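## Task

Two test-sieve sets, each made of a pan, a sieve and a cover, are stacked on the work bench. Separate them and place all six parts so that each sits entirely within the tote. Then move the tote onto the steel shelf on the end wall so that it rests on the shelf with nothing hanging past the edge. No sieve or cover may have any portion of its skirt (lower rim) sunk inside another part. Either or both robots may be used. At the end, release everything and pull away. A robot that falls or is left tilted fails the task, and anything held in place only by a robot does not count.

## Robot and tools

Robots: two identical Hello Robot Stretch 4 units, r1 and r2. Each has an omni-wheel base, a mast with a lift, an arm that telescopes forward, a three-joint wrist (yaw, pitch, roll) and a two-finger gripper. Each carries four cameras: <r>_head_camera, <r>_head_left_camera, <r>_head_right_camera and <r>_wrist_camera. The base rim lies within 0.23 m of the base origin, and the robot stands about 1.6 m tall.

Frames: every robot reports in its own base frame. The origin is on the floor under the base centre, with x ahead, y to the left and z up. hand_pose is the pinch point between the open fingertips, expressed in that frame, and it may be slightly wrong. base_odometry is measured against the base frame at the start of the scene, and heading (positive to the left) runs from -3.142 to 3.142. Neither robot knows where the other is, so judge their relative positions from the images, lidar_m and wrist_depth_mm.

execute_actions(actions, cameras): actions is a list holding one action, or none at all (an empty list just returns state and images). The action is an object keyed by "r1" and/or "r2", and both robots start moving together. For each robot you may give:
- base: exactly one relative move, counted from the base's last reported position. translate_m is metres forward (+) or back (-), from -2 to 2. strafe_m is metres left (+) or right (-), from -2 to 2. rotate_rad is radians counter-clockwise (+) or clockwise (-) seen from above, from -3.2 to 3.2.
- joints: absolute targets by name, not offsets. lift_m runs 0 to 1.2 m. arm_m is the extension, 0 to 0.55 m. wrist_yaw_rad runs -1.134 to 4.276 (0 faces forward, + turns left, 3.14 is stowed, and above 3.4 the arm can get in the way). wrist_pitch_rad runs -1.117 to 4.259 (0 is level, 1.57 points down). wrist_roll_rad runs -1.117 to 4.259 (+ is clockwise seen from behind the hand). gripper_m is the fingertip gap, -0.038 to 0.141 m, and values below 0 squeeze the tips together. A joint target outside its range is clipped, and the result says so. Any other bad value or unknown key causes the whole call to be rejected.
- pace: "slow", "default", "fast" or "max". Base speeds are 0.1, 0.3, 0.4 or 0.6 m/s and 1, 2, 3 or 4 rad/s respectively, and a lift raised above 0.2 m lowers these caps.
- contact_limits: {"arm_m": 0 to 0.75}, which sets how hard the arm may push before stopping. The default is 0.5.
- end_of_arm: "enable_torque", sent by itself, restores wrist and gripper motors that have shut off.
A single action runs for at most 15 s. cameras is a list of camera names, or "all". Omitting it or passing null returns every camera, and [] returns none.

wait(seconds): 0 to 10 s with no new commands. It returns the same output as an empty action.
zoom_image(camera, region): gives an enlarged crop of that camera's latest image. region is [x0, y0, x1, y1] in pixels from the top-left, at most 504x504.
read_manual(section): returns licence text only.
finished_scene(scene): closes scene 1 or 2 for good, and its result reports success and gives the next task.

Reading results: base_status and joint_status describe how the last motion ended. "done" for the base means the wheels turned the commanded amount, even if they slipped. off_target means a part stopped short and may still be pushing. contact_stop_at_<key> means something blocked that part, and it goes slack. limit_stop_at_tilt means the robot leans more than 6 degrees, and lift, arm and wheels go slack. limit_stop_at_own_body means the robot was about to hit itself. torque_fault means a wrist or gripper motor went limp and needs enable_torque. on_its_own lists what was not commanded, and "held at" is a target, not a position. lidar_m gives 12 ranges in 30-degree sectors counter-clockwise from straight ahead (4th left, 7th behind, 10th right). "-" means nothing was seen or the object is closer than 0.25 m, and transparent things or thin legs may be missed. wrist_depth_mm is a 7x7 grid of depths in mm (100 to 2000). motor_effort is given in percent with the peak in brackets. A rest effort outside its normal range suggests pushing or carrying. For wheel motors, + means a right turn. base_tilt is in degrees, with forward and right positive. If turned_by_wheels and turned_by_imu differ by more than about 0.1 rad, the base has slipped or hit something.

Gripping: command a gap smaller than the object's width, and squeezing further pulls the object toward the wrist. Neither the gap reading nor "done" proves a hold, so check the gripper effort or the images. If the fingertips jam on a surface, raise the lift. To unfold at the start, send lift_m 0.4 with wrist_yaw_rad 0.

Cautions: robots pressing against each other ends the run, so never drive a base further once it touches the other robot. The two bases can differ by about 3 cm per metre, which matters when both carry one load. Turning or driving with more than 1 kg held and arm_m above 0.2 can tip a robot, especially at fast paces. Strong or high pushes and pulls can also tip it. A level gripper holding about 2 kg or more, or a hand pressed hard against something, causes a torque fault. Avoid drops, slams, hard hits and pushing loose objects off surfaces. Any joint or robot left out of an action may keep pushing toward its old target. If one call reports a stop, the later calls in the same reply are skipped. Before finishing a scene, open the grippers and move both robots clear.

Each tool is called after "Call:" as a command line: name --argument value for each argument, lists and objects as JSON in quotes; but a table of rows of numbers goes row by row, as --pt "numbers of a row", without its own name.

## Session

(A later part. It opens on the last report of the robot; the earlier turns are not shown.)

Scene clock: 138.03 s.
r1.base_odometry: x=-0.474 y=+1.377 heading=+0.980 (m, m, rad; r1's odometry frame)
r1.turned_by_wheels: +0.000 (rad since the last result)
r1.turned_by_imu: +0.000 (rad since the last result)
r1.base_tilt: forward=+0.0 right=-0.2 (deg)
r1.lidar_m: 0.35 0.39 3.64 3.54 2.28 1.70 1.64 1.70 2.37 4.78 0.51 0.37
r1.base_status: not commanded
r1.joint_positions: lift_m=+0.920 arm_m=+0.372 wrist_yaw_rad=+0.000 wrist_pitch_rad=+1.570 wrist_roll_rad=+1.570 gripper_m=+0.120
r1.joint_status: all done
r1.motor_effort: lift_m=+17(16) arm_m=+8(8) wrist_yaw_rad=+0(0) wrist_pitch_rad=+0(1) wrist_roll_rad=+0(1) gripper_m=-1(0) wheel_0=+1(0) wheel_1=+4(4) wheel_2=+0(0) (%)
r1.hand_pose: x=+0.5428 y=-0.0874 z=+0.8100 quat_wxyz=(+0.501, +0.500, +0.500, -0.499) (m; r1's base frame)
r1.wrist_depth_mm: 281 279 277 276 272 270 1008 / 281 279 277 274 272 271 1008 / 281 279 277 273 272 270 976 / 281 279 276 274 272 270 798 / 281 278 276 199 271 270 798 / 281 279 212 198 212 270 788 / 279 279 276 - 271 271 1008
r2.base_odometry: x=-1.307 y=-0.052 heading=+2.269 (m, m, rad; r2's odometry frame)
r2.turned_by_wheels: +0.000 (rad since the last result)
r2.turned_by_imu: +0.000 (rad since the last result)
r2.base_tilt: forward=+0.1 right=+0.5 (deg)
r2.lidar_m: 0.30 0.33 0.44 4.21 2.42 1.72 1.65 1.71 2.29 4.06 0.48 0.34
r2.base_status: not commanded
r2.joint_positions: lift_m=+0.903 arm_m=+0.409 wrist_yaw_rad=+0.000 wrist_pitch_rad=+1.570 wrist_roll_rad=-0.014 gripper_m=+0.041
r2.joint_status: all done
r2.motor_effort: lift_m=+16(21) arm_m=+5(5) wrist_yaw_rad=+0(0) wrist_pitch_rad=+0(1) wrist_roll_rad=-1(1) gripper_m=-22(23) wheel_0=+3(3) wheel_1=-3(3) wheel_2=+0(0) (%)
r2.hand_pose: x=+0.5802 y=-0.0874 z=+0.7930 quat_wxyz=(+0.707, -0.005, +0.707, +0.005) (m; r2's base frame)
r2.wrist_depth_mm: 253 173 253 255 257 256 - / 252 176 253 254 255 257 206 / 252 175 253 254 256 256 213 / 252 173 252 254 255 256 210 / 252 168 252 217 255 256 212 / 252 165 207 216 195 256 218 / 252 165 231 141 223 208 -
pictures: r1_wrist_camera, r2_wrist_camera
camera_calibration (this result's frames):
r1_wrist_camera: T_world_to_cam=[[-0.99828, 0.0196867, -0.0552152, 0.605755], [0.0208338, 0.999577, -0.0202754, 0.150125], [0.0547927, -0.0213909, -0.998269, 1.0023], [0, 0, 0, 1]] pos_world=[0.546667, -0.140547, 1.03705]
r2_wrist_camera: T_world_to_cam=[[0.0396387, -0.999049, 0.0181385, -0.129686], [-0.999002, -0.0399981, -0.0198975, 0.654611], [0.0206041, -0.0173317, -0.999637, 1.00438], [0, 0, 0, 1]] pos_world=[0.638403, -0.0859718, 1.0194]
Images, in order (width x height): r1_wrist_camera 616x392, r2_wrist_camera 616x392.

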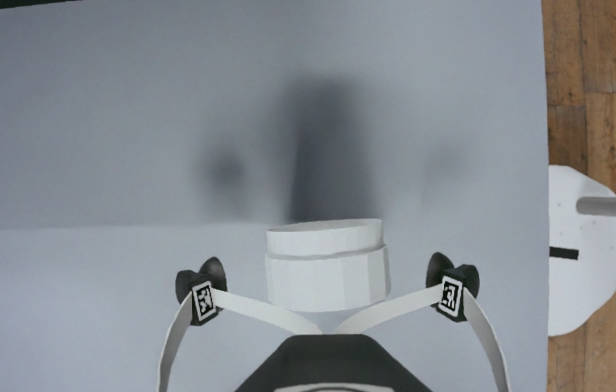

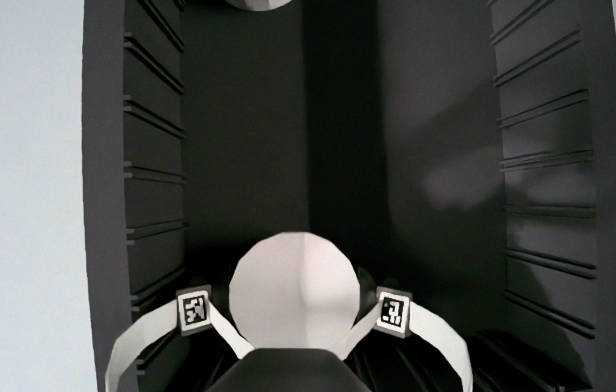

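Call:
execute_actions --actions '[{"r1":{"joints":{"gripper_m":0.035}},"r2":{"joints":{"gripper_m":0.086,"lift_m":0.9}}}]' --cameras '[]'

Call:
execute_actions --actions '[{"r1":{"joints":{"lift_m":1.05},"pace":"slow"},"r2":{"joints":{"lift_m":1.03}}}]' --cameras '[]'

Call:
execute_actions --actions '[{"r1":{"base":{"strafe_m":-0.373},"joints":{"wrist_roll_rad":0},"pace":"slow"},"r2":{"base":{"strafe_m":0.508},"joints":{"arm_m":0.31,"gripper_m":0.11}}}]' --cameras '[]'

Call:
execute_actions --actions '[{"r1":{"joints":{"arm_m":0.54},"pace":"slow"},"r2":{"joints":{"lift_m":0.92},"pace":"slow"}}]' --cameras '["r1_wrist_camera","r2_wrist_camera"]'

Scene clock: 149.27 s.
r1.base_odometry: x=-0.474 y=+1.377 heading=+0.980 (m, m, rad; r1's odometry frame)
r1.turned_by_wheels: +0.000 (rad since the last result)
r1.turned_by_imu: +0.000 (rad since the last result)
r1.base_tilt: forward=-0.1 right=-0.2 (deg)
r1.lidar_m: 0.36 0.38 3.63 3.55 2.28 1.71 1.64 1.69 2.38 4.78 0.51 0.36
r1.base_status: not commanded
r1.joint_positions: lift_m=+0.920 arm_m=+0.372 wrist_yaw_rad=+0.000 wrist_pitch_rad=+1.570 wrist_roll_rad=+1.570 gripper_m=+0.035
r1.joint_status: all done
r1.motor_effort: lift_m=+18(18) arm_m=+8(8) wrist_yaw_rad=+0(1) wrist_pitch_rad=+1(1) wrist_roll_rad=-2(0) gripper_m=-20(20) wheel_0=+1(1) wheel_1=+4(3) wheel_2=+0(0) (%)
r1.hand_pose: x=+0.5428 y=-0.0874 z=+0.8099 quat_wxyz=(+0.501, +0.500, +0.500, -0.499) (m; r1's base frame)
r1.wrist_depth_mm: 281 279 274 274 273 270 1008 / 281 278 277 274 272 271 1008 / 281 278 276 273 271 270 1008 / 281 278 276 274 272 270 788 / 281 278 277 194 272 270 798 / 281 278 192 198 195 268 798 / 279 278 276 - 271 270 991
r2.base_odometry: x=-1.307 y=-0.052 heading=+2.269 (m, m, rad; r2's odometry frame)
r2.turned_by_wheels: +0.000 (rad since the last result)
r2.turned_by_imu: -0.001 (rad since the last result)
r2.base_tilt: forward=+0.1 right=+0.5 (deg)
r2.lidar_m: 0.31 0.34 0.46 4.22 2.43 1.72 1.65 1.70 2.30 4.07 0.46 0.33
r2.base_status: not commanded
r2.joint_positions: lift_m=+0.900 arm_m=+0.409 wrist_yaw_rad=+0.000 wrist_pitch_rad=+1.570 wrist_roll_rad=-0.014 gripper_m=+0.086
r2.joint_status: all done
r2.motor_effort: lift_m=+16(16) arm_m=+5(5) wrist_yaw_rad=+0(0) wrist_pitch_rad=+0(1) wrist_roll_rad=-1(1) gripper_m=-1(23) wheel_0=+3(3) wheel_1=-3(3) wheel_2=+0(0) (%)
r2.hand_pose: x=+0.5803 y=-0.0874 z=+0.7899 quat_wxyz=(+0.707, -0.005, +0.707, +0.005) (m; r2's base frame)
r2.wrist_depth_mm: 250 174 250 252 253 254 - / 250 178 250 252 253 254 205 / 249 178 250 251 253 253 210 / 249 176 250 251 252 254 208 / 248 173 249 229 251 253 208 / 249 162 199 229 206 253 213 / 248 162 238 141 223 212 -
pictures: none
No camera images: the call's "cameras" was empty. Leave "cameras" out to get every camera's image.

Scene clock: 151.17 s.
r1.base_odometry: x=-0.474 y=+1.377 heading=+0.980 (m, m, rad; r1's odometry frame)
r1.turned_by_wheels: +0.000 (rad since the last result)
r1.turned_by_imu: +0.000 (rad since the last result)
r1.base_tilt: forward=-0.1 right=-0.1 (deg)
r1.lidar_m: 0.34 0.37 3.63 3.55 2.28 1.72 1.63 1.67 2.35 4.78 0.50 0.37
r1.base_status: not commanded
r1.joint_positions: lift_m=+1.050 arm_m=+0.372 wrist_yaw_rad=+0.000 wrist_pitch_rad=+1.570 wrist_roll_rad=+1.570 gripper_m=+0.035
r1.joint_status: all done
r1.motor_effort: lift_m=+24(25) arm_m=+7(8) wrist_yaw_rad=+0(1) wrist_pitch_rad=+1(2) wrist_roll_rad=+0(0) gripper_m=-20(21) wheel_0=+0(1) wheel_1=+4(4) wheel_2=+0(0) (%)
r1.hand_pose: x=+0.5428 y=-0.0874 z=+0.9394 quat_wxyz=(+0.501, +0.500, +0.500, -0.499) (m; r1's base frame)
r1.wrist_depth_mm: 345 322 368 402 402 1138 1138 / 410 410 404 399 399 1138 1118 / 413 413 407 407 399 1138 1118 / 415 407 407 399 399 917 917 / 413 410 407 194 397 931 931 / 413 410 192 199 195 397 1138 / 413 407 404 - 399 399 1118
r2.base_odometry: x=-1.307 y=-0.052 heading=+2.269 (m, m, rad; r2's odometry frame)
r2.turned_by_wheels: +0.000 (rad since the last result)
r2.turned_by_imu: +0.000 (rad since the last result)
r2.base_tilt: forward=+0.1 right=+0.5 (deg)
r2.lidar_m: 0.31 0.33 0.45 4.22 2.40 1.75 1.64 1.71 2.32 4.07 0.48 0.34
r2.base_status: not commanded
r2.joint_positions: lift_m=+1.030 arm_m=+0.409 wrist_yaw_rad=+0.000 wrist_pitch_rad=+1.570 wrist_roll_rad=-0.014 gripper_m=+0.086
r2.joint_status: all done
r2.motor_effort: lift_m=+21(22) arm_m=+5(5) wrist_yaw_rad=+0(0) wrist_pitch_rad=-1(1) wrist_roll_rad=-1(1) gripper_m=-1(2) wheel_0=+3(3) wheel_1=-3(3) wheel_2=+0(0) (%)
r2.hand_pose: x=+0.5803 y=-0.0874 z=+0.9195 quat_wxyz=(+0.707, -0.005, +0.707, +0.005) (m; r2's base frame)
r2.wrist_depth_mm: 379 379 357 384 384 340 394 / 379 379 379 382 384 351 392 / 377 379 379 382 384 330 394 / 377 379 379 382 384 336 392 / 375 379 359 359 384 336 389 / 375 379 214 349 206 312 389 / 375 377 293 139 384 389 389
pictures: none
No camera images: the call's "cameras" was empty. Leave "cameras" out to get every camera's image.

Scene clock: 156.03 s.
r1.base_odometry: x=-0.164 y=+1.169 heading=+0.980 (m, m, rad; r1's odometry frame)
r1.turned_by_wheels: +0.000 (rad since the last result)
r1.turned_by_imu: +0.000 (rad since the last result)
r1.base_tilt: forward=+0.1 right=-0.2 (deg)
r1.lidar_m: 0.34 0.37 0.54 3.91 2.28 1.71 1.64 1.70 2.38 4.42 0.50 0.36
r1.base_status: done
r1.joint_positions: lift_m=+1.050 arm_m=+0.372 wrist_yaw_rad=+0.000 wrist_pitch_rad=+1.570 wrist_roll_rad=+0.000 gripper_m=+0.035
r1.joint_status: all done
r1.motor_effort: lift_m=+24(24) arm_m=+7(8) wrist_yaw_rad=+1(0) wrist_pitch_rad=+3(1) wrist_roll_rad=+0(8) gripper_m=-20(20) wheel_0=+4(6) wheel_1=-6(12) wheel_2=+0(1) (%)
r1.hand_pose: x=+0.5428 y=-0.0874 z=+0.9394 quat_wxyz=(+0.707, +0.000, +0.707, +0.000) (m; r1's base frame)
r1.wrist_depth_mm: 413 410 402 399 389 394 389 / 415 410 402 399 394 397 389 / 415 407 404 402 375 394 392 / 415 413 404 399 377 394 392 / 413 413 334 194 310 394 392 / 415 413 193 199 195 394 392 / 415 410 410 - 399 397 392
r2.base_odometry: x=-1.696 y=-0.379 heading=+2.269 (m, m, rad; r2's odometry frame)
r2.turned_by_wheels: +0.000 (rad since the last result)
r2.turned_by_imu: +0.002 (rad since the last result)
r2.base_tilt: forward=+0.1 right=+0.6 (deg)
r2.lidar_m: 0.29 0.33 3.88 3.71 2.43 1.74 1.65 1.73 2.33 1.37 0.45 0.31
r2.base_status: done
r2.joint_positions: lift_m=+1.030 arm_m=+0.311 wrist_yaw_rad=+0.000 wrist_pitch_rad=+1.570 wrist_roll_rad=-0.014 gripper_m=+0.110
r2.joint_status: all done
r2.motor_effort: lift_m=+22(21) arm_m=-5(6) wrist_yaw_rad=+0(1) wrist_pitch_rad=-1(1) wrist_roll_rad=-2(1) gripper_m=-2(1) wheel_0=-2(8) wheel_1=+1(11) wheel_2=+0(0) (%)
r2.hand_pose: x=+0.4820 y=-0.0874 z=+0.9195 quat_wxyz=(+0.707, -0.005, +0.707, +0.005) (m; r2's base frame)
r2.wrist_depth_mm: 1160 382 382 384 389 392 392 / 1138 379 384 387 387 389 394 / 1160 379 382 384 387 389 394 / 1138 379 382 384 384 389 392 / 1160 379 382 349 387 387 389 / 1138 377 382 351 203 389 392 / 1138 377 379 142 384 389 392
pictures: none
No camera images: the call's "cameras" was empty. Leave "cameras" out to get every camera's image.

Scene clock: 159.00 s.
r1.base_odometry: x=-0.164 y=+1.169 heading=+0.980 (m, m, rad; r1's odometry frame)
r1.turned_by_wheels: +0.000 (rad since the last result)
r1.turned_by_imu: +0.000 (rad since the last result)
r1.base_tilt: forward=+0.0 right=-0.2 (deg)
r1.lidar_m: 0.34 0.37 0.53 3.92 2.28 1.69 1.63 1.71 2.36 4.40 0.49 0.36
r1.base_status: not commanded
r1.joint_positions: lift_m=+1.050 arm_m=+0.539 wrist_yaw_rad=+0.000 wrist_pitch_rad=+1.570 wrist_roll_rad=+0.000 gripper_m=+0.035
r1.joint_status: all done
r1.motor_effort: lift_m=+24(24) arm_m=+8(5) wrist_yaw_rad=+1(1) wrist_pitch_rad=+2(1) wrist_roll_rad=-2(1) gripper_m=-20(21) wheel_0=+4(4) wheel_1=-6(6) wheel_2=+0(0) (%)
r1.hand_pose: x=+0.7097 y=-0.0874 z=+0.9394 quat_wxyz=(+0.707, +0.000, +0.707, +0.000) (m; r1's base frame)
r1.wrist_depth_mm: 413 410 330 332 315 394 392 / 413 410 402 377 375 394 389 / 413 410 404 402 397 394 392 / 413 410 402 397 397 394 392 / 415 410 402 194 310 397 392 / 415 410 193 199 195 394 392 / 415 413 402 - 320 397 392
r2.base_odometry: x=-1.696 y=-0.379 heading=+2.269 (m, m, rad; r2's odometry frame)
r2.turned_by_wheels: +0.000 (rad since the last result)
r2.turned_by_imu: -0.001 (rad since the last result)
r2.base_tilt: forward=+0.1 right=+0.5 (deg)
r2.lidar_m: 0.29 0.32 3.88 3.71 2.43 1.75 1.65 1.71 2.34 1.36 0.46 0.33
r2.base_status: not commanded
r2.joint_positions: lift_m=+0.920 arm_m=+0.311 wrist_yaw_rad=+0.000 wrist_pitch_rad=+1.570 wrist_roll_rad=-0.014 gripper_m=+0.110
r2.joint_status: all done
r2.motor_effort: lift_m=+16(22) arm_m=-5(5) wrist_yaw_rad=+0(1) wrist_pitch_rad=+0(1) wrist_roll_rad=-1(1) gripper_m=-1(1) wheel_0=-2(2) wheel_1=+1(1) wheel_2=+0(0) (%)
r2.hand_pose: x=+0.4820 y=-0.0874 z=+0.8100 quat_wxyz=(+0.707, -0.005, +0.707, +0.005) (m; r2's base frame)
r2.wrist_depth_mm: 268 271 273 274 277 278 279 / 270 271 272 274 276 277 278 / 268 271 272 274 276 277 278 / 268 271 273 273 274 277 278 / 268 271 272 239 276 277 278 / 268 268 220 239 203 277 278 / 268 270 271 143 274 277 278
pictures: r1_wrist_camera, r2_wrist_camera
camera_calibration (this result's frames):
r1_wrist_camera: T_world_to_cam=[[-0.021206, -0.998293, -0.0544267, -0.00362787], [-0.999527, 0.0223825, -0.0210991, 0.788796], [0.0222813, 0.0539535, -0.998295, 1.15208], [0, 0, 0, 1]] pos_world=[0.762676, -0.0834357, 1.16656]
r2_wrist_camera: T_world_to_cam=[[0.0395505, -0.999053, 0.0181319, -0.126053], [-0.999009, -0.0399068, -0.0197323, 0.556692], [0.0204372, -0.0173335, -0.999641, 1.02351], [0, 0, 0, 1]] pos_world=[0.540208, -0.0859771, 1.03641]
Images, in order (width x height): r1_wrist_camera 616x392, r2_wrist_camera 616x392.

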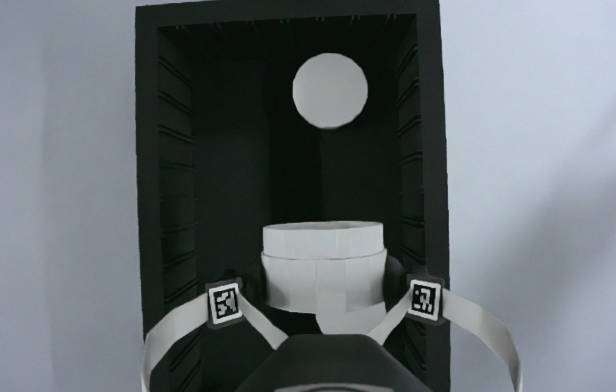

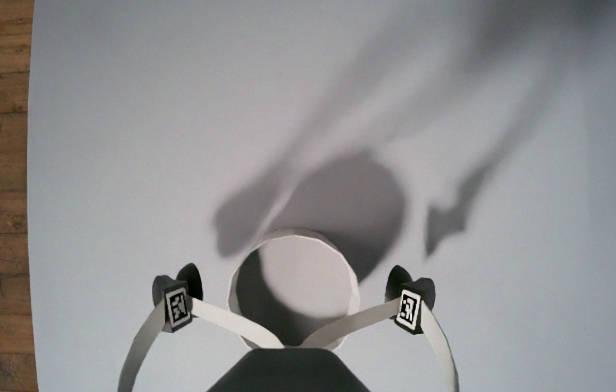

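Call:
execute_actions --actions '[{"r1":{"joints":{"lift_m":0.925,"arm_m":0.546},"pace":"slow"},"r2":{"joints":{"gripper_m":0.035}}}]' --cameras '[]'

Call:
execute_actions --actions '[{"r1":{"joints":{"gripper_m":0.088}},"r2":{"joints":{"lift_m":0.96},"pace":"slow"}}]' --cameras '[]'

Call:
execute_actions --actions '[{"r1":{"joints":{"lift_m":1.05}}}]' --cameras '["r1_wrist_camera","r1_head_camera"]'

Call:
zoom_image --camera "r1_head_camera" --region '[240, 220, 400, 360]'

Scene clock: 168.33 s.
r1.base_odometry: x=-0.164 y=+1.169 heading=+0.980 (m, m, rad; r1's odometry frame)
r1.turned_by_wheels: +0.000 (rad since the last result)
r1.turned_by_imu: +0.000 (rad since the last result)
r1.base_tilt: forward=+0.1 right=-0.2 (deg)
r1.lidar_m: 0.34 0.38 0.53 3.92 2.28 1.71 1.64 1.72 2.39 4.41 0.50 0.37
r1.base_status: not commanded
r1.joint_positions: lift_m=+0.925 arm_m=+0.545 wrist_yaw_rad=+0.000 wrist_pitch_rad=+1.570 wrist_roll_rad=+0.000 gripper_m=+0.035
r1.joint_status: all done
r1.motor_effort: lift_m=+18(23) arm_m=+8(7) wrist_yaw_rad=+0(0) wrist_pitch_rad=+0(1) wrist_roll_rad=-2(1) gripper_m=-21(20) wheel_0=+4(4) wheel_1=-5(5) wheel_2=+0(0) (%)
r1.hand_pose: x=+0.7157 y=-0.0874 z=+0.8149 quat_wxyz=(+0.707, +0.000, +0.707, +0.000) (m; r1's base frame)
r1.wrist_depth_mm: 196 272 278 254 271 189 271 / 196 274 278 255 272 186 271 / 197 273 278 276 273 191 272 / 198 271 278 276 273 193 272 / 198 267 279 194 272 194 271 / 198 250 193 199 195 186 272 / 196 238 278 - 253 194 271
r2.base_odometry: x=-1.696 y=-0.379 heading=+2.269 (m, m, rad; r2's odometry frame)
r2.turned_by_wheels: +0.000 (rad since the last result)
r2.turned_by_imu: -0.001 (rad since the last result)
r2.base_tilt: forward=+0.0 right=+0.5 (deg)
r2.lidar_m: 0.30 0.33 3.89 3.71 2.45 1.73 1.66 1.74 2.33 1.37 0.46 0.32
r2.base_status: not commanded
r2.joint_positions: lift_m=+0.920 arm_m=+0.311 wrist_yaw_rad=+0.000 wrist_pitch_rad=+1.570 wrist_roll_rad=-0.014 gripper_m=+0.036
r2.joint_status: all done
r2.motor_effort: lift_m=+16(16) arm_m=-5(5) wrist_yaw_rad=+0(0) wrist_pitch_rad=-1(1) wrist_roll_rad=-1(1) gripper_m=-23(25) wheel_0=-2(2) wheel_1=+1(1) wheel_2=+0(0) (%)
r2.hand_pose: x=+0.4820 y=-0.0874 z=+0.8100 quat_wxyz=(+0.707, -0.005, +0.707, +0.005) (m; r2's base frame)
r2.wrist_depth_mm: 268 271 272 274 276 278 279 / 270 271 272 274 276 277 279 / 268 270 273 273 276 277 278 / 270 271 271 273 276 276 278 / 268 270 271 225 274 278 278 / 268 268 211 225 192 276 278 / 268 270 271 138 274 277 278
pictures: none
No camera images: the call's "cameras" was empty. Leave "cameras" out to get every camera's image.

Scene clock: 169.67 s.
r1.base_odometry: x=-0.164 y=+1.169 heading=+0.980 (m, m, rad; r1's odometry frame)
r1.turned_by_wheels: +0.000 (rad since the last result)
r1.turned_by_imu: +0.000 (rad since the last result)
r1.base_tilt: forward=+0.0 right=-0.2 (deg)
r1.lidar_m: 0.34 0.38 0.53 3.92 2.28 1.72 1.64 1.71 2.37 4.40 0.50 0.36
r1.base_status: not commanded
r1.joint_positions: lift_m=+0.925 arm_m=+0.545 wrist_yaw_rad=+0.000 wrist_pitch_rad=+1.570 wrist_roll_rad=+0.000 gripper_m=+0.088
r1.joint_status: all done
r1.motor_effort: lift_m=+18(18) arm_m=+8(8) wrist_yaw_rad=+1(0) wrist_pitch_rad=+0(0) wrist_roll_rad=-2(0) gripper_m=-2(21) wheel_0=+4(4) wheel_1=-5(6) wheel_2=+0(0) (%)
r1.hand_pose: x=+0.7157 y=-0.0874 z=+0.8149 quat_wxyz=(+0.707, +0.000, +0.707, +0.000) (m; r1's base frame)
r1.wrist_depth_mm: 196 273 277 254 270 195 271 / 196 274 278 254 272 187 272 / 196 272 279 276 274 191 271 / 196 270 279 276 274 193 270 / 199 267 278 202 272 195 272 / 198 263 202 200 209 187 272 / 196 244 279 - 253 187 271
r2.base_odometry: x=-1.696 y=-0.379 heading=+2.269 (m, m, rad; r2's odometry frame)
r2.turned_by_wheels: +0.000 (rad since the last result)
r2.turned_by_imu: +0.000 (rad since the last result)
r2.base_tilt: forward=+0.1 right=+0.5 (deg)
r2.lidar_m: 0.29 0.32 3.89 3.70 2.43 1.74 1.66 1.74 2.33 1.36 0.45 0.33
r2.base_status: not commanded
r2.joint_positions: lift_m=+0.960 arm_m=+0.311 wrist_yaw_rad=+0.000 wrist_pitch_rad=+1.570 wrist_roll_rad=-0.014 gripper_m=+0.036
r2.joint_status: all done
r2.motor_effort: lift_m=+22(23) arm_m=-5(5) wrist_yaw_rad=+0(0) wrist_pitch_rad=-2(2) wrist_roll_rad=-1(1) gripper_m=-22(25) wheel_0=-2(2) wheel_1=+1(1) wheel_2=+0(0) (%)
r2.hand_pose: x=+0.4820 y=-0.0874 z=+0.8494 quat_wxyz=(+0.707, -0.005, +0.707, +0.005) (m; r2's base frame)
r2.wrist_depth_mm: 1078 310 312 315 315 320 320 / 1078 310 312 314 317 317 319 / 1060 309 312 314 314 317 319 / 1078 310 310 314 315 317 319 / 1060 309 310 225 315 317 319 / 1078 309 210 225 193 317 317 / 1060 307 309 138 314 315 319
pictures: none
No camera images: the call's "cameras" was empty. Leave "cameras" out to get every camera's image.

Scene clock: 171.23 s.
r1.base_odometry: x=-0.164 y=+1.169 heading=+0.980 (m, m, rad; r1's odometry frame)
r1.turned_by_wheels: +0.000 (rad since the last result)
r1.turned_by_imu: +0.000 (rad since the last result)
r1.base_tilt: forward=+0.0 right=-0.2 (deg)
r1.lidar_m: 0.35 0.38 0.54 3.92 2.28 1.69 1.63 1.73 2.37 4.41 0.51 0.36
r1.base_status: not commanded
r1.joint_positions: lift_m=+1.050 arm_m=+0.545 wrist_yaw_rad=+0.000 wrist_pitch_rad=+1.570 wrist_roll_rad=+0.000 gripper_m=+0.088
r1.joint_status: all done
r1.motor_effort: lift_m=+23(27) arm_m=+8(8) wrist_yaw_rad=+1(1) wrist_pitch_rad=+1(1) wrist_roll_rad=-3(2) gripper_m=-2(1) wheel_0=+4(4) wheel_1=-5(6) wheel_2=+0(0) (%)
r1.hand_pose: x=+0.7157 y=-0.0874 z=+0.9395 quat_wxyz=(+0.707, +0.000, +0.707, +0.000) (m; r1's base frame)
r1.wrist_depth_mm: 415 410 319 320 310 394 392 / 413 410 402 377 375 394 392 / 415 410 402 399 397 394 392 / 415 410 402 402 397 397 392 / 413 410 402 332 370 397 392 / 413 413 202 379 310 394 392 / 415 410 402 - 319 397 392
r2.base_odometry: x=-1.696 y=-0.379 heading=+2.269 (m, m, rad; r2's odometry frame)
r2.turned_by_wheels: +0.000 (rad since the last result)
r2.turned_by_imu: +0.000 (rad since the last result)
r2.base_tilt: forward=+0.1 right=+0.6 (deg)
r2.lidar_m: 0.30 0.31 3.88 3.70 2.46 1.74 1.67 1.73 2.31 1.36 0.46 0.32
r2.base_status: not commanded
r2.joint_positions: lift_m=+0.960 arm_m=+0.311 wrist_yaw_rad=+0.000 wrist_pitch_rad=+1.570 wrist_roll_rad=-0.014 gripper_m=+0.036
r2.joint_status: not commanded
r2.motor_effort: lift_m=+22(22) arm_m=-5(5) wrist_yaw_rad=+0(0) wrist_pitch_rad=-1(1) wrist_roll_rad=-1(1) gripper_m=-24(24) wheel_0=-2(2) wheel_1=+1(1) wheel_2=+0(0) (%)
r2.hand_pose: x=+0.4820 y=-0.0874 z=+0.8494 quat_wxyz=(+0.707, -0.005, +0.707, +0.005) (m; r2's base frame)
r2.wrist_depth_mm: 1060 310 312 314 317 319 320 / 1078 312 312 314 315 319 320 / 1060 309 312 314 315 317 319 / 1078 310 310 314 315 317 320 / 1060 309 310 225 315 317 319 / 1060 307 211 225 193 317 319 / 1060 309 310 138 315 317 319
pictures: r1_head_camera, r1_wrist_camera
camera_calibration (this result's frames):
r1_wrist_camera: T_world_to_cam=[[-0.0212188, -0.998293, -0.0544225, -0.00349266], [-0.999531, 0.0223846, -0.0209012, 0.794573], [0.0220837, 0.0539534, -0.998299, 1.15216], [0, 0, 0, 1]] pos_world=[0.768682, -0.0834358, 1.16662]
Images, in order (width x height): r1_head_camera 420x560, r1_wrist_camera 616x392.

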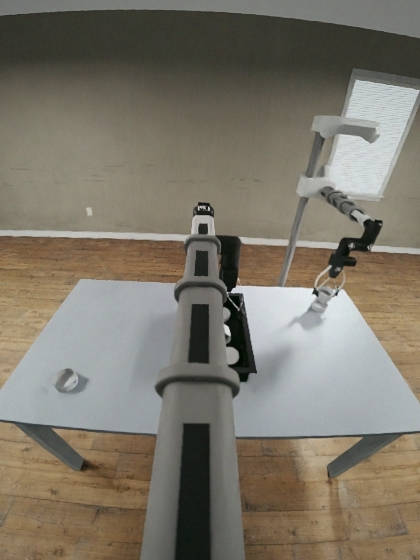

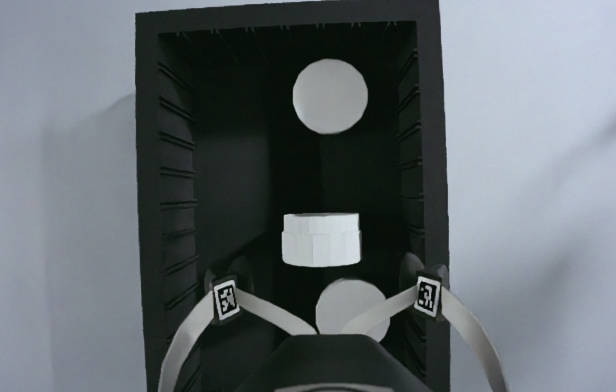

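Region (240, 220, 400, 360) of r1_head_camera's 420x560 image, scaled by 3.150, with more detail than that image has; it fills the top 441 rows of this view, and the rest is white.

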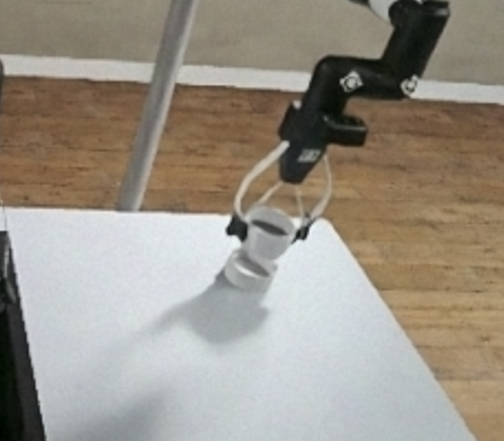

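Call:
execute_actions --actions '[{"r1":{"base":{"strafe_m":0.565},"joints":{"arm_m":0.348,"gripper_m":0.11}},"r2":{"joints":{"lift_m":1.04},"pace":"slow"}}]' --cameras '[]'

Call:
execute_actions --actions '[{"r1":{"joints":{"lift_m":0.898},"pace":"slow"},"r2":{"base":{"strafe_m":-0.508},"joints":{"arm_m":0.492},"pace":"slow"}}]' --cameras '["r1_wrist_camera","r2_wrist_camera"]'

Scene clock: 179.47 s.
r1.base_odometry: x=-0.634 y=+1.483 heading=+0.980 (m, m, rad; r1's odometry frame)
r1.turned_by_wheels: +0.000 (rad since the last result)
r1.turned_by_imu: +0.000 (rad since the last result)
r1.base_tilt: forward=+0.0 right=-0.1 (deg)
r1.lidar_m: 0.36 0.38 3.46 3.35 2.28 1.67 1.61 1.70 2.36 1.35 0.51 0.37
r1.base_status: done
r1.joint_positions: lift_m=+1.050 arm_m=+0.349 wrist_yaw_rad=+0.000 wrist_pitch_rad=+1.570 wrist_roll_rad=+0.000 gripper_m=+0.110
r1.joint_status: all done
r1.motor_effort: lift_m=+22(23) arm_m=-8(11) wrist_yaw_rad=+1(0) wrist_pitch_rad=-1(1) wrist_roll_rad=-3(4) gripper_m=-1(0) wheel_0=-2(13) wheel_1=+3(14) wheel_2=+0(1) (%)
r1.hand_pose: x=+0.5205 y=-0.0874 z=+0.9396 quat_wxyz=(+0.707, +0.000, +0.707, +0.000) (m; r1's base frame)
r1.wrist_depth_mm: 1182 410 404 402 397 394 392 / 1182 413 407 402 399 394 394 / 1182 407 407 404 397 397 392 / 1182 413 407 404 399 397 394 / 1205 413 407 402 399 394 392 / 1205 410 217 402 399 392 389 / 1182 1205 407 - 399 397 397
r2.base_odometry: x=-1.696 y=-0.379 heading=+2.269 (m, m, rad; r2's odometry frame)
r2.turned_by_wheels: +0.000 (rad since the last result)
r2.turned_by_imu: -0.002 (rad since the last result)
r2.base_tilt: forward=+0.0 right=+0.6 (deg)
r2.lidar_m: 0.29 0.31 3.88 3.72 2.45 1.75 1.65 1.73 2.33 1.33 0.46 0.32
r2.base_status: not commanded
r2.joint_positions: lift_m=+1.040 arm_m=+0.311 wrist_yaw_rad=+0.000 wrist_pitch_rad=+1.570 wrist_roll_rad=-0.014 gripper_m=+0.036
r2.joint_status: all done
r2.motor_effort: lift_m=+22(23) arm_m=-5(5) wrist_yaw_rad=+1(0) wrist_pitch_rad=-2(1) wrist_roll_rad=-1(1) gripper_m=-24(24) wheel_0=-2(2) wheel_1=+1(1) wheel_2=+0(0) (%)
r2.hand_pose: x=+0.4820 y=-0.0874 z=+0.9294 quat_wxyz=(+0.707, -0.005, +0.707, +0.005) (m; r2's base frame)
r2.wrist_depth_mm: 1138 392 392 394 399 399 402 / 1160 389 392 394 399 399 399 / 1160 389 392 394 399 399 399 / 1138 387 392 394 397 399 399 / 1138 389 389 225 397 399 399 / 1138 389 210 224 192 399 399 / 1138 389 392 138 397 397 402
pictures: none
No camera images: the call's "cameras" was empty. Leave "cameras" out to get every camera's image.

Scene clock: 185.70 s.
r1.base_odometry: x=-0.634 y=+1.483 heading=+0.980 (m, m, rad; r1's odometry frame)
r1.turned_by_wheels: +0.000 (rad since the last result)
r1.turned_by_imu: +0.000 (rad since the last result)
r1.base_tilt: forward=+0.0 right=-0.2 (deg)
r1.lidar_m: 0.36 0.40 3.47 3.37 2.28 1.66 1.63 1.69 2.36 1.35 0.50 0.36
r1.base_status: not commanded
r1.joint_positions: lift_m=+0.898 arm_m=+0.349 wrist_yaw_rad=+0.000 wrist_pitch_rad=+1.570 wrist_roll_rad=+0.000 gripper_m=+0.110
r1.joint_status: all done
r1.motor_effort: lift_m=+17(20) arm_m=-8(8) wrist_yaw_rad=+1(1) wrist_pitch_rad=+1(1) wrist_roll_rad=+0(3) gripper_m=-1(1) wheel_0=-2(1) wheel_1=+4(4) wheel_2=+0(0) (%)
r1.hand_pose: x=+0.5204 y=-0.0874 z=+0.7880 quat_wxyz=(+0.707, +0.000, +0.707, +0.000) (m; r1's base frame)
r1.wrist_depth_mm: 258 257 254 251 249 247 246 / 259 257 254 252 250 247 245 / 259 257 254 252 250 248 246 / 260 257 255 253 250 248 247 / 260 257 254 250 249 248 246 / 260 257 217 250 249 247 246 / 259 258 255 - 250 248 247
r2.base_odometry: x=-1.307 y=-0.052 heading=+2.269 (m, m, rad; r2's odometry frame)
r2.turned_by_wheels: +0.000 (rad since the last result)
r2.turned_by_imu: -0.005 (rad since the last result)
r2.base_tilt: forward=+0.1 right=+0.6 (deg)
r2.lidar_m: 0.31 0.34 0.46 4.22 2.40 1.74 1.64 1.70 2.28 4.06 0.48 0.32
r2.base_status: done
r2.joint_positions: lift_m=+1.040 arm_m=+0.491 wrist_yaw_rad=+0.000 wrist_pitch_rad=+1.570 wrist_roll_rad=-0.014 gripper_m=+0.036
r2.joint_status: all done
r2.motor_effort: lift_m=+22(22) arm_m=+5(5) wrist_yaw_rad=-1(0) wrist_pitch_rad=-2(0) wrist_roll_rad=-1(1) gripper_m=-24(25) wheel_0=+2(9) wheel_1=-3(7) wheel_2=+1(2) (%)
r2.hand_pose: x=+0.6623 y=-0.0874 z=+0.9294 quat_wxyz=(+0.707, -0.005, +0.707, +0.005) (m; r2's base frame)
r2.wrist_depth_mm: 387 389 357 389 394 399 404 / 387 389 368 392 394 345 402 / 389 389 368 392 394 351 402 / 387 389 389 317 394 355 402 / 387 389 322 225 394 359 402 / 387 387 211 225 192 353 399 / 387 387 301 138 392 355 399
pictures: r1_wrist_camera, r2_wrist_camera
camera_calibration (this result's frames):
r1_wrist_camera: T_world_to_cam=[[-0.0213319, -0.99829, -0.054423, -0.0158233], [-0.999528, 0.0224991, -0.020925, 0.596287], [0.0221137, 0.0539509, -0.998299, 1.00517], [0, 0, 0, 1]] pos_world=[0.57344, -0.0834419, 1.01507]
r2_wrist_camera: T_world_to_cam=[[0.0396057, -0.999051, 0.0181322, -0.135386], [-0.999006, -0.0399622, -0.0197393, 0.739137], [0.0204452, -0.0173324, -0.999641, 1.13924], [0, 0, 0, 1]] pos_world=[0.720472, -0.0859739, 1.15588]
Images, in order (width x height): r1_wrist_camera 616x392, r2_wrist_camera 616x392.

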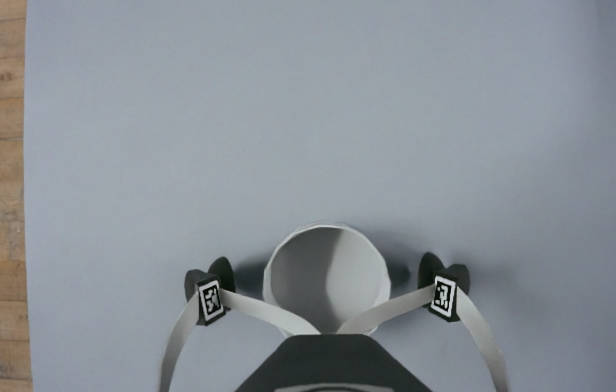

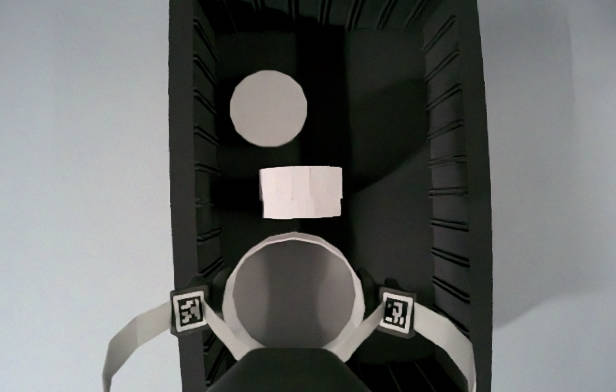

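Call:
execute_actions --actions '[{"r1":{"joints":{"lift_m":0.893}},"r2":{"joints":{"arm_m":0.488,"lift_m":0.905},"pace":"slow"}}]' --cameras '["r2_wrist_camera"]'

Call:
execute_actions --actions '[{"r1":{"joints":{"gripper_m":0.03}},"r2":{"joints":{"gripper_m":0.088}}}]' --cameras '[]'

Call:
execute_actions --actions '[{"r1":{"joints":{"lift_m":1.03},"pace":"slow"},"r2":{"joints":{"lift_m":1.03}}}]' --cameras '["r2_wrist_camera"]'

Call:
execute_actions --actions '[{"r1":{"base":{"strafe_m":-0.475},"joints":{"wrist_roll_rad":1.57,"arm_m":0.468},"pace":"slow"},"r2":{"base":{"strafe_m":0.508},"joints":{"arm_m":0.31,"gripper_m":0.11}}}]' --cameras '["r1_wrist_camera","r2_wrist_camera"]'

Scene clock: 194.97 s.
r1.base_odometry: x=-0.634 y=+1.483 heading=+0.980 (m, m, rad; r1's odometry frame)
r1.turned_by_wheels: +0.000 (rad since the last result)
r1.turned_by_imu: +0.000 (rad since the last result)
r1.base_tilt: forward=-0.1 right=-0.2 (deg)
r1.lidar_m: 0.34 0.39 3.46 3.37 2.28 1.67 1.63 1.68 2.36 1.34 0.50 0.37
r1.base_status: not commanded
r1.joint_positions: lift_m=+0.893 arm_m=+0.349 wrist_yaw_rad=+0.000 wrist_pitch_rad=+1.570 wrist_roll_rad=+0.000 gripper_m=+0.110
r1.joint_status: all done
r1.motor_effort: lift_m=+17(21) arm_m=-8(8) wrist_yaw_rad=+1(1) wrist_pitch_rad=+0(0) wrist_roll_rad=-1(3) gripper_m=-2(0) wheel_0=-2(2) wheel_1=+4(4) wheel_2=+0(0) (%)
r1.hand_pose: x=+0.5204 y=-0.0874 z=+0.7830 quat_wxyz=(+0.707, +0.000, +0.707, +0.000) (m; r1's base frame)
r1.wrist_depth_mm: 254 251 249 246 245 242 240 / 254 251 249 247 244 242 241 / 254 253 249 247 244 242 241 / 254 252 251 247 246 243 240 / 255 252 250 246 246 243 241 / 254 252 217 245 244 242 242 / 255 252 251 - 245 243 242
r2.base_odometry: x=-1.307 y=-0.052 heading=+2.269 (m, m, rad; r2's odometry frame)
r2.turned_by_wheels: +0.000 (rad since the last result)
r2.turned_by_imu: -0.001 (rad since the last result)
r2.base_tilt: forward=+0.2 right=+0.5 (deg)
r2.lidar_m: 0.31 0.33 0.45 4.22 2.39 1.71 1.65 1.72 2.29 4.07 0.47 0.34
r2.base_status: not commanded
r2.joint_positions: lift_m=+0.905 arm_m=+0.489 wrist_yaw_rad=+0.000 wrist_pitch_rad=+1.570 wrist_roll_rad=-0.014 gripper_m=+0.036
r2.joint_status: all done
r2.motor_effort: lift_m=+16(21) arm_m=-5(4) wrist_yaw_rad=+0(0) wrist_pitch_rad=-1(1) wrist_roll_rad=-1(1) gripper_m=-23(24) wheel_0=+2(2) wheel_1=-2(2) wheel_2=+1(1) (%)
r2.hand_pose: x=+0.6600 y=-0.0874 z=+0.7949 quat_wxyz=(+0.707, -0.005, +0.707, +0.005) (m; r2's base frame)
r2.wrist_depth_mm: 253 182 233 245 258 259 - / 254 185 233 256 257 258 204 / 253 185 254 183 257 258 205 / 254 182 253 180 257 258 206 / 254 181 254 225 257 258 211 / 253 167 211 225 193 257 208 / 253 167 253 138 256 245 -
pictures: r2_wrist_camera
camera_calibration (this result's frames):
r2_wrist_camera: T_world_to_cam=[[0.0396055, -0.999051, 0.0181322, -0.132858], [-0.999006, -0.039962, -0.0197393, 0.734251], [0.0204452, -0.0173324, -0.999641, 1.00483], [0, 0, 0, 1]] pos_world=[0.718239, -0.0859739, 1.02137]
Images, in order (width x height): r2_wrist_camera 616x392.

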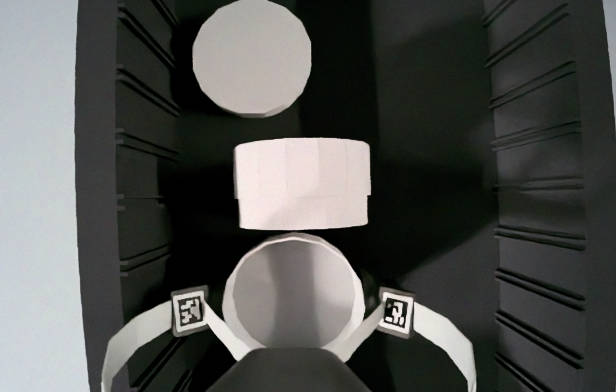

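Scene clock: 196.60 s.
r1.base_odometry: x=-0.634 y=+1.483 heading=+0.980 (m, m, rad; r1's odometry frame)
r1.turned_by_wheels: +0.000 (rad since the last result)
r1.turned_by_imu: +0.000 (rad since the last result)
r1.base_tilt: forward=+0.0 right=-0.1 (deg)
r1.lidar_m: 0.35 0.40 3.47 3.38 2.31 1.68 1.63 1.70 2.36 1.37 0.51 0.38
r1.base_status: not commanded
r1.joint_positions: lift_m=+0.893 arm_m=+0.349 wrist_yaw_rad=+0.000 wrist_pitch_rad=+1.570 wrist_roll_rad=+0.000 gripper_m=+0.030
r1.joint_status: all done
r1.motor_effort: lift_m=+18(18) arm_m=-8(8) wrist_yaw_rad=+1(1) wrist_pitch_rad=+1(1) wrist_roll_rad=-2(2) gripper_m=-21(19) wheel_0=-2(2) wheel_1=+4(4) wheel_2=+0(0) (%)
r1.hand_pose: x=+0.5204 y=-0.0874 z=+0.7829 quat_wxyz=(+0.707, +0.000, +0.707, +0.000) (m; r1's base frame)
r1.wrist_depth_mm: 253 252 249 247 245 242 240 / 254 251 249 247 244 242 241 / 254 252 249 247 244 242 239 / 255 252 250 247 245 242 240 / 255 252 249 236 244 243 241 / 254 253 190 236 206 242 241 / 255 252 249 - 244 243 242
r2.base_odometry: x=-1.307 y=-0.052 heading=+2.269 (m, m, rad; r2's odometry frame)
r2.turned_by_wheels: +0.000 (rad since the last result)
r2.turned_by_imu: +0.000 (rad since the last result)
r2.base_tilt: forward=+0.1 right=+0.5 (deg)
r2.lidar_m: 0.32 0.33 0.44 4.23 2.40 1.71 1.64 1.70 2.32 4.06 0.48 0.33
r2.base_status: not commanded
r2.joint_positions: lift_m=+0.905 arm_m=+0.489 wrist_yaw_rad=+0.000 wrist_pitch_rad=+1.570 wrist_roll_rad=-0.014 gripper_m=+0.088
r2.joint_status: all done
r2.motor_effort: lift_m=+16(16) arm_m=-5(5) wrist_yaw_rad=+0(0) wrist_pitch_rad=-2(2) wrist_roll_rad=-1(1) gripper_m=+0(22) wheel_0=+3(2) wheel_1=-2(2) wheel_2=+1(1) (%)
r2.hand_pose: x=+0.6600 y=-0.0874 z=+0.7949 quat_wxyz=(+0.707, -0.005, +0.707, +0.005) (m; r2's base frame)
r2.wrist_depth_mm: 254 182 234 256 258 259 - / 254 185 233 256 258 258 203 / 254 185 254 183 258 258 205 / 253 182 254 180 258 258 207 / 254 181 254 236 257 258 211 / 253 167 205 234 209 258 208 / 253 167 253 139 256 257 -
pictures: none
No camera images: the call's "cameras" was empty. Leave "cameras" out to get every camera's image.

Scene clock: 198.53 s.
r1.base_odometry: x=-0.634 y=+1.483 heading=+0.980 (m, m, rad; r1's odometry frame)
r1.turned_by_wheels: +0.000 (rad since the last result)
r1.turned_by_imu: +0.000 (rad since the last result)
r1.base_tilt: forward=+0.0 right=-0.2 (deg)
r1.lidar_m: 0.36 0.40 3.50 3.38 2.28 1.68 1.62 1.70 2.37 1.34 0.52 0.37
r1.base_status: not commanded
r1.joint_positions: lift_m=+1.030 arm_m=+0.349 wrist_yaw_rad=+0.000 wrist_pitch_rad=+1.570 wrist_roll_rad=+0.000 gripper_m=+0.030
r1.joint_status: all done
r1.motor_effort: lift_m=+24(24) arm_m=-8(8) wrist_yaw_rad=+1(1) wrist_pitch_rad=+2(1) wrist_roll_rad=-1(2) gripper_m=-21(20) wheel_0=-1(2) wheel_1=+4(4) wheel_2=+0(0) (%)
r1.hand_pose: x=+0.5204 y=-0.0874 z=+0.9195 quat_wxyz=(+0.707, +0.000, +0.707, +0.000) (m; r1's base frame)
r1.wrist_depth_mm: 1160 387 384 382 379 377 373 / 1160 392 387 382 379 375 375 / 1160 389 389 379 379 375 373 / 1160 389 389 382 379 377 373 / 1160 392 389 236 379 377 375 / 1160 389 190 236 206 375 373 / 1160 392 389 - 377 375 373
r2.base_odometry: x=-1.307 y=-0.052 heading=+2.269 (m, m, rad; r2's odometry frame)
r2.turned_by_wheels: +0.000 (rad since the last result)
r2.turned_by_imu: +0.000 (rad since the last result)
r2.base_tilt: forward=+0.1 right=+0.5 (deg)
r2.lidar_m: 0.31 0.33 0.43 4.22 2.42 1.72 1.65 1.72 2.33 4.06 0.50 0.33
r2.base_status: not commanded
r2.joint_positions: lift_m=+1.030 arm_m=+0.489 wrist_yaw_rad=+0.000 wrist_pitch_rad=+1.570 wrist_roll_rad=-0.014 gripper_m=+0.088
r2.joint_status: all done
r2.motor_effort: lift_m=+21(23) arm_m=-5(5) wrist_yaw_rad=-1(0) wrist_pitch_rad=-1(1) wrist_roll_rad=-1(1) gripper_m=-3(1) wheel_0=+2(3) wheel_1=-3(3) wheel_2=+1(1) (%)
r2.hand_pose: x=+0.6600 y=-0.0874 z=+0.9195 quat_wxyz=(+0.707, -0.005, +0.707, +0.005) (m; r2's base frame)
r2.wrist_depth_mm: 377 379 359 382 384 334 392 / 377 379 357 382 384 340 392 / 377 379 357 382 384 347 392 / 377 379 379 312 384 327 392 / 375 377 359 359 382 330 392 / 377 377 215 359 211 330 389 / 377 377 307 140 382 304 389
pictures: r2_wrist_camera
camera_calibration (this result's frames):
r2_wrist_camera: T_world_to_cam=[[0.0396096, -0.999051, 0.0181235, -0.135108], [-0.999011, -0.0399621, -0.019519, 0.736432], [0.0202247, -0.0173324, -0.999645, 1.12949], [0, 0, 0, 1]] pos_world=[0.718211, -0.0859739, 1.14592]
Images, in order (width x height): r2_wrist_camera 616x392.

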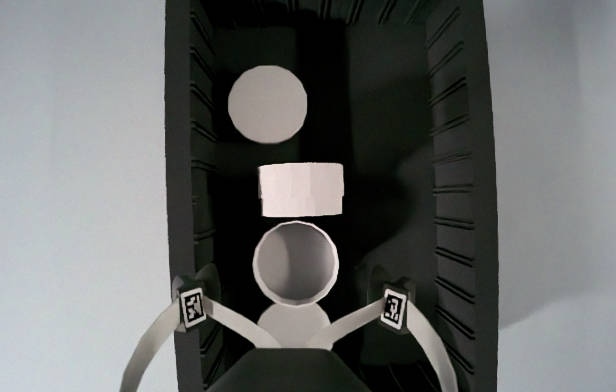

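Scene clock: 204.43 s.
r1.base_odometry: x=-0.239 y=+1.219 heading=+0.980 (m, m, rad; r1's odometry frame)
r1.turned_by_wheels: +0.000 (rad since the last result)
r1.turned_by_imu: +0.000 (rad since the last result)
r1.base_tilt: forward=-0.1 right=-0.2 (deg)
r1.lidar_m: 0.35 0.36 0.53 3.82 2.27 1.71 1.63 1.71 2.36 4.49 0.50 0.36
r1.base_status: done
r1.joint_positions: lift_m=+1.030 arm_m=+0.467 wrist_yaw_rad=+0.000 wrist_pitch_rad=+1.570 wrist_roll_rad=+1.570 gripper_m=+0.030
r1.joint_status: all done
r1.motor_effort: lift_m=+24(24) arm_m=+7(9) wrist_yaw_rad=+1(1) wrist_pitch_rad=+1(1) wrist_roll_rad=+1(3) gripper_m=-21(21) wheel_0=+4(8) wheel_1=-6(10) wheel_2=+0(0) (%)
r1.hand_pose: x=+0.6378 y=-0.0874 z=+0.9195 quat_wxyz=(+0.500, +0.500, +0.500, -0.500) (m; r1's base frame)
r1.wrist_depth_mm: 392 343 298 297 301 377 377 / 338 359 373 359 351 379 375 / 362 366 357 357 377 377 375 / 362 370 382 379 379 379 375 / 364 384 382 236 293 375 375 / 334 368 190 236 205 291 375 / 347 298 384 - 291 375 375
r2.base_odometry: x=-1.696 y=-0.379 heading=+2.269 (m, m, rad; r2's odometry frame)
r2.turned_by_wheels: +0.000 (rad since the last result)
r2.turned_by_imu: +0.001 (rad since the last result)
r2.base_tilt: forward=+0.1 right=+0.5 (deg)
r2.lidar_m: 0.29 0.32 3.87 3.70 2.43 1.75 1.66 1.72 2.30 1.37 0.46 0.32
r2.base_status: done
r2.joint_positions: lift_m=+1.030 arm_m=+0.311 wrist_yaw_rad=+0.000 wrist_pitch_rad=+1.570 wrist_roll_rad=-0.014 gripper_m=+0.110
r2.joint_status: all done
r2.motor_effort: lift_m=+21(21) arm_m=-5(5) wrist_yaw_rad=+1(0) wrist_pitch_rad=-1(1) wrist_roll_rad=-1(1) gripper_m=+0(1) wheel_0=-2(10) wheel_1=+1(12) wheel_2=+0(1) (%)
r2.hand_pose: x=+0.4820 y=-0.0874 z=+0.9195 quat_wxyz=(+0.707, -0.005, +0.707, +0.005) (m; r2's base frame)
r2.wrist_depth_mm: 1160 382 382 387 387 392 392 / 1160 382 382 384 387 389 392 / 1138 382 382 387 387 389 392 / 1160 379 382 387 387 389 389 / 1138 379 382 382 387 389 392 / 1138 379 379 384 203 389 389 / 1138 377 379 142 387 387 389
pictures: r1_wrist_camera, r2_wrist_camera
camera_calibration (this result's frames):
r1_wrist_camera: T_world_to_cam=[[-0.998288, 0.0197836, -0.0550507, 0.706495], [0.0209274, 0.999575, -0.0202789, 0.150309], [0.0546261, -0.0213962, -0.998278, 1.1065], [0, 0, 0, 1]] pos_world=[0.641696, -0.140547, 1.14654]
r2_wrist_camera: T_world_to_cam=[[0.0395056, -0.999055, 0.0181263, -0.128011], [-0.999013, -0.0398594, -0.0195896, 0.558683], [0.0202936, -0.0173345, -0.999644, 1.13306], [0, 0, 0, 1]] pos_world=[0.540195, -0.0859799, 1.14592]
Images, in order (width x height): r1_wrist_camera 616x392, r2_wrist_camera 616x392.

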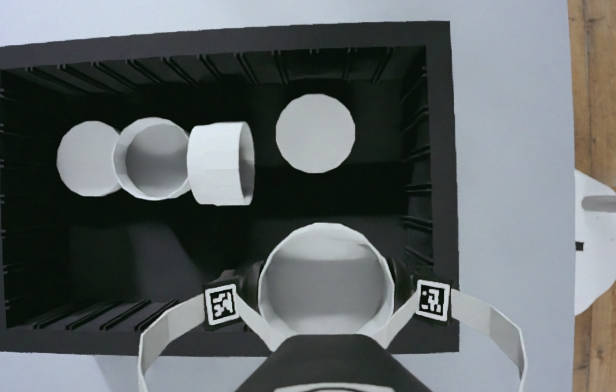

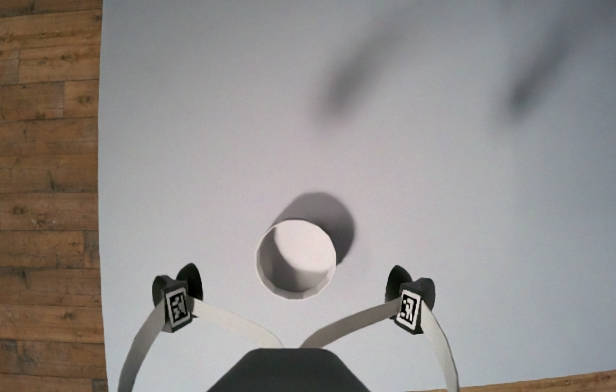

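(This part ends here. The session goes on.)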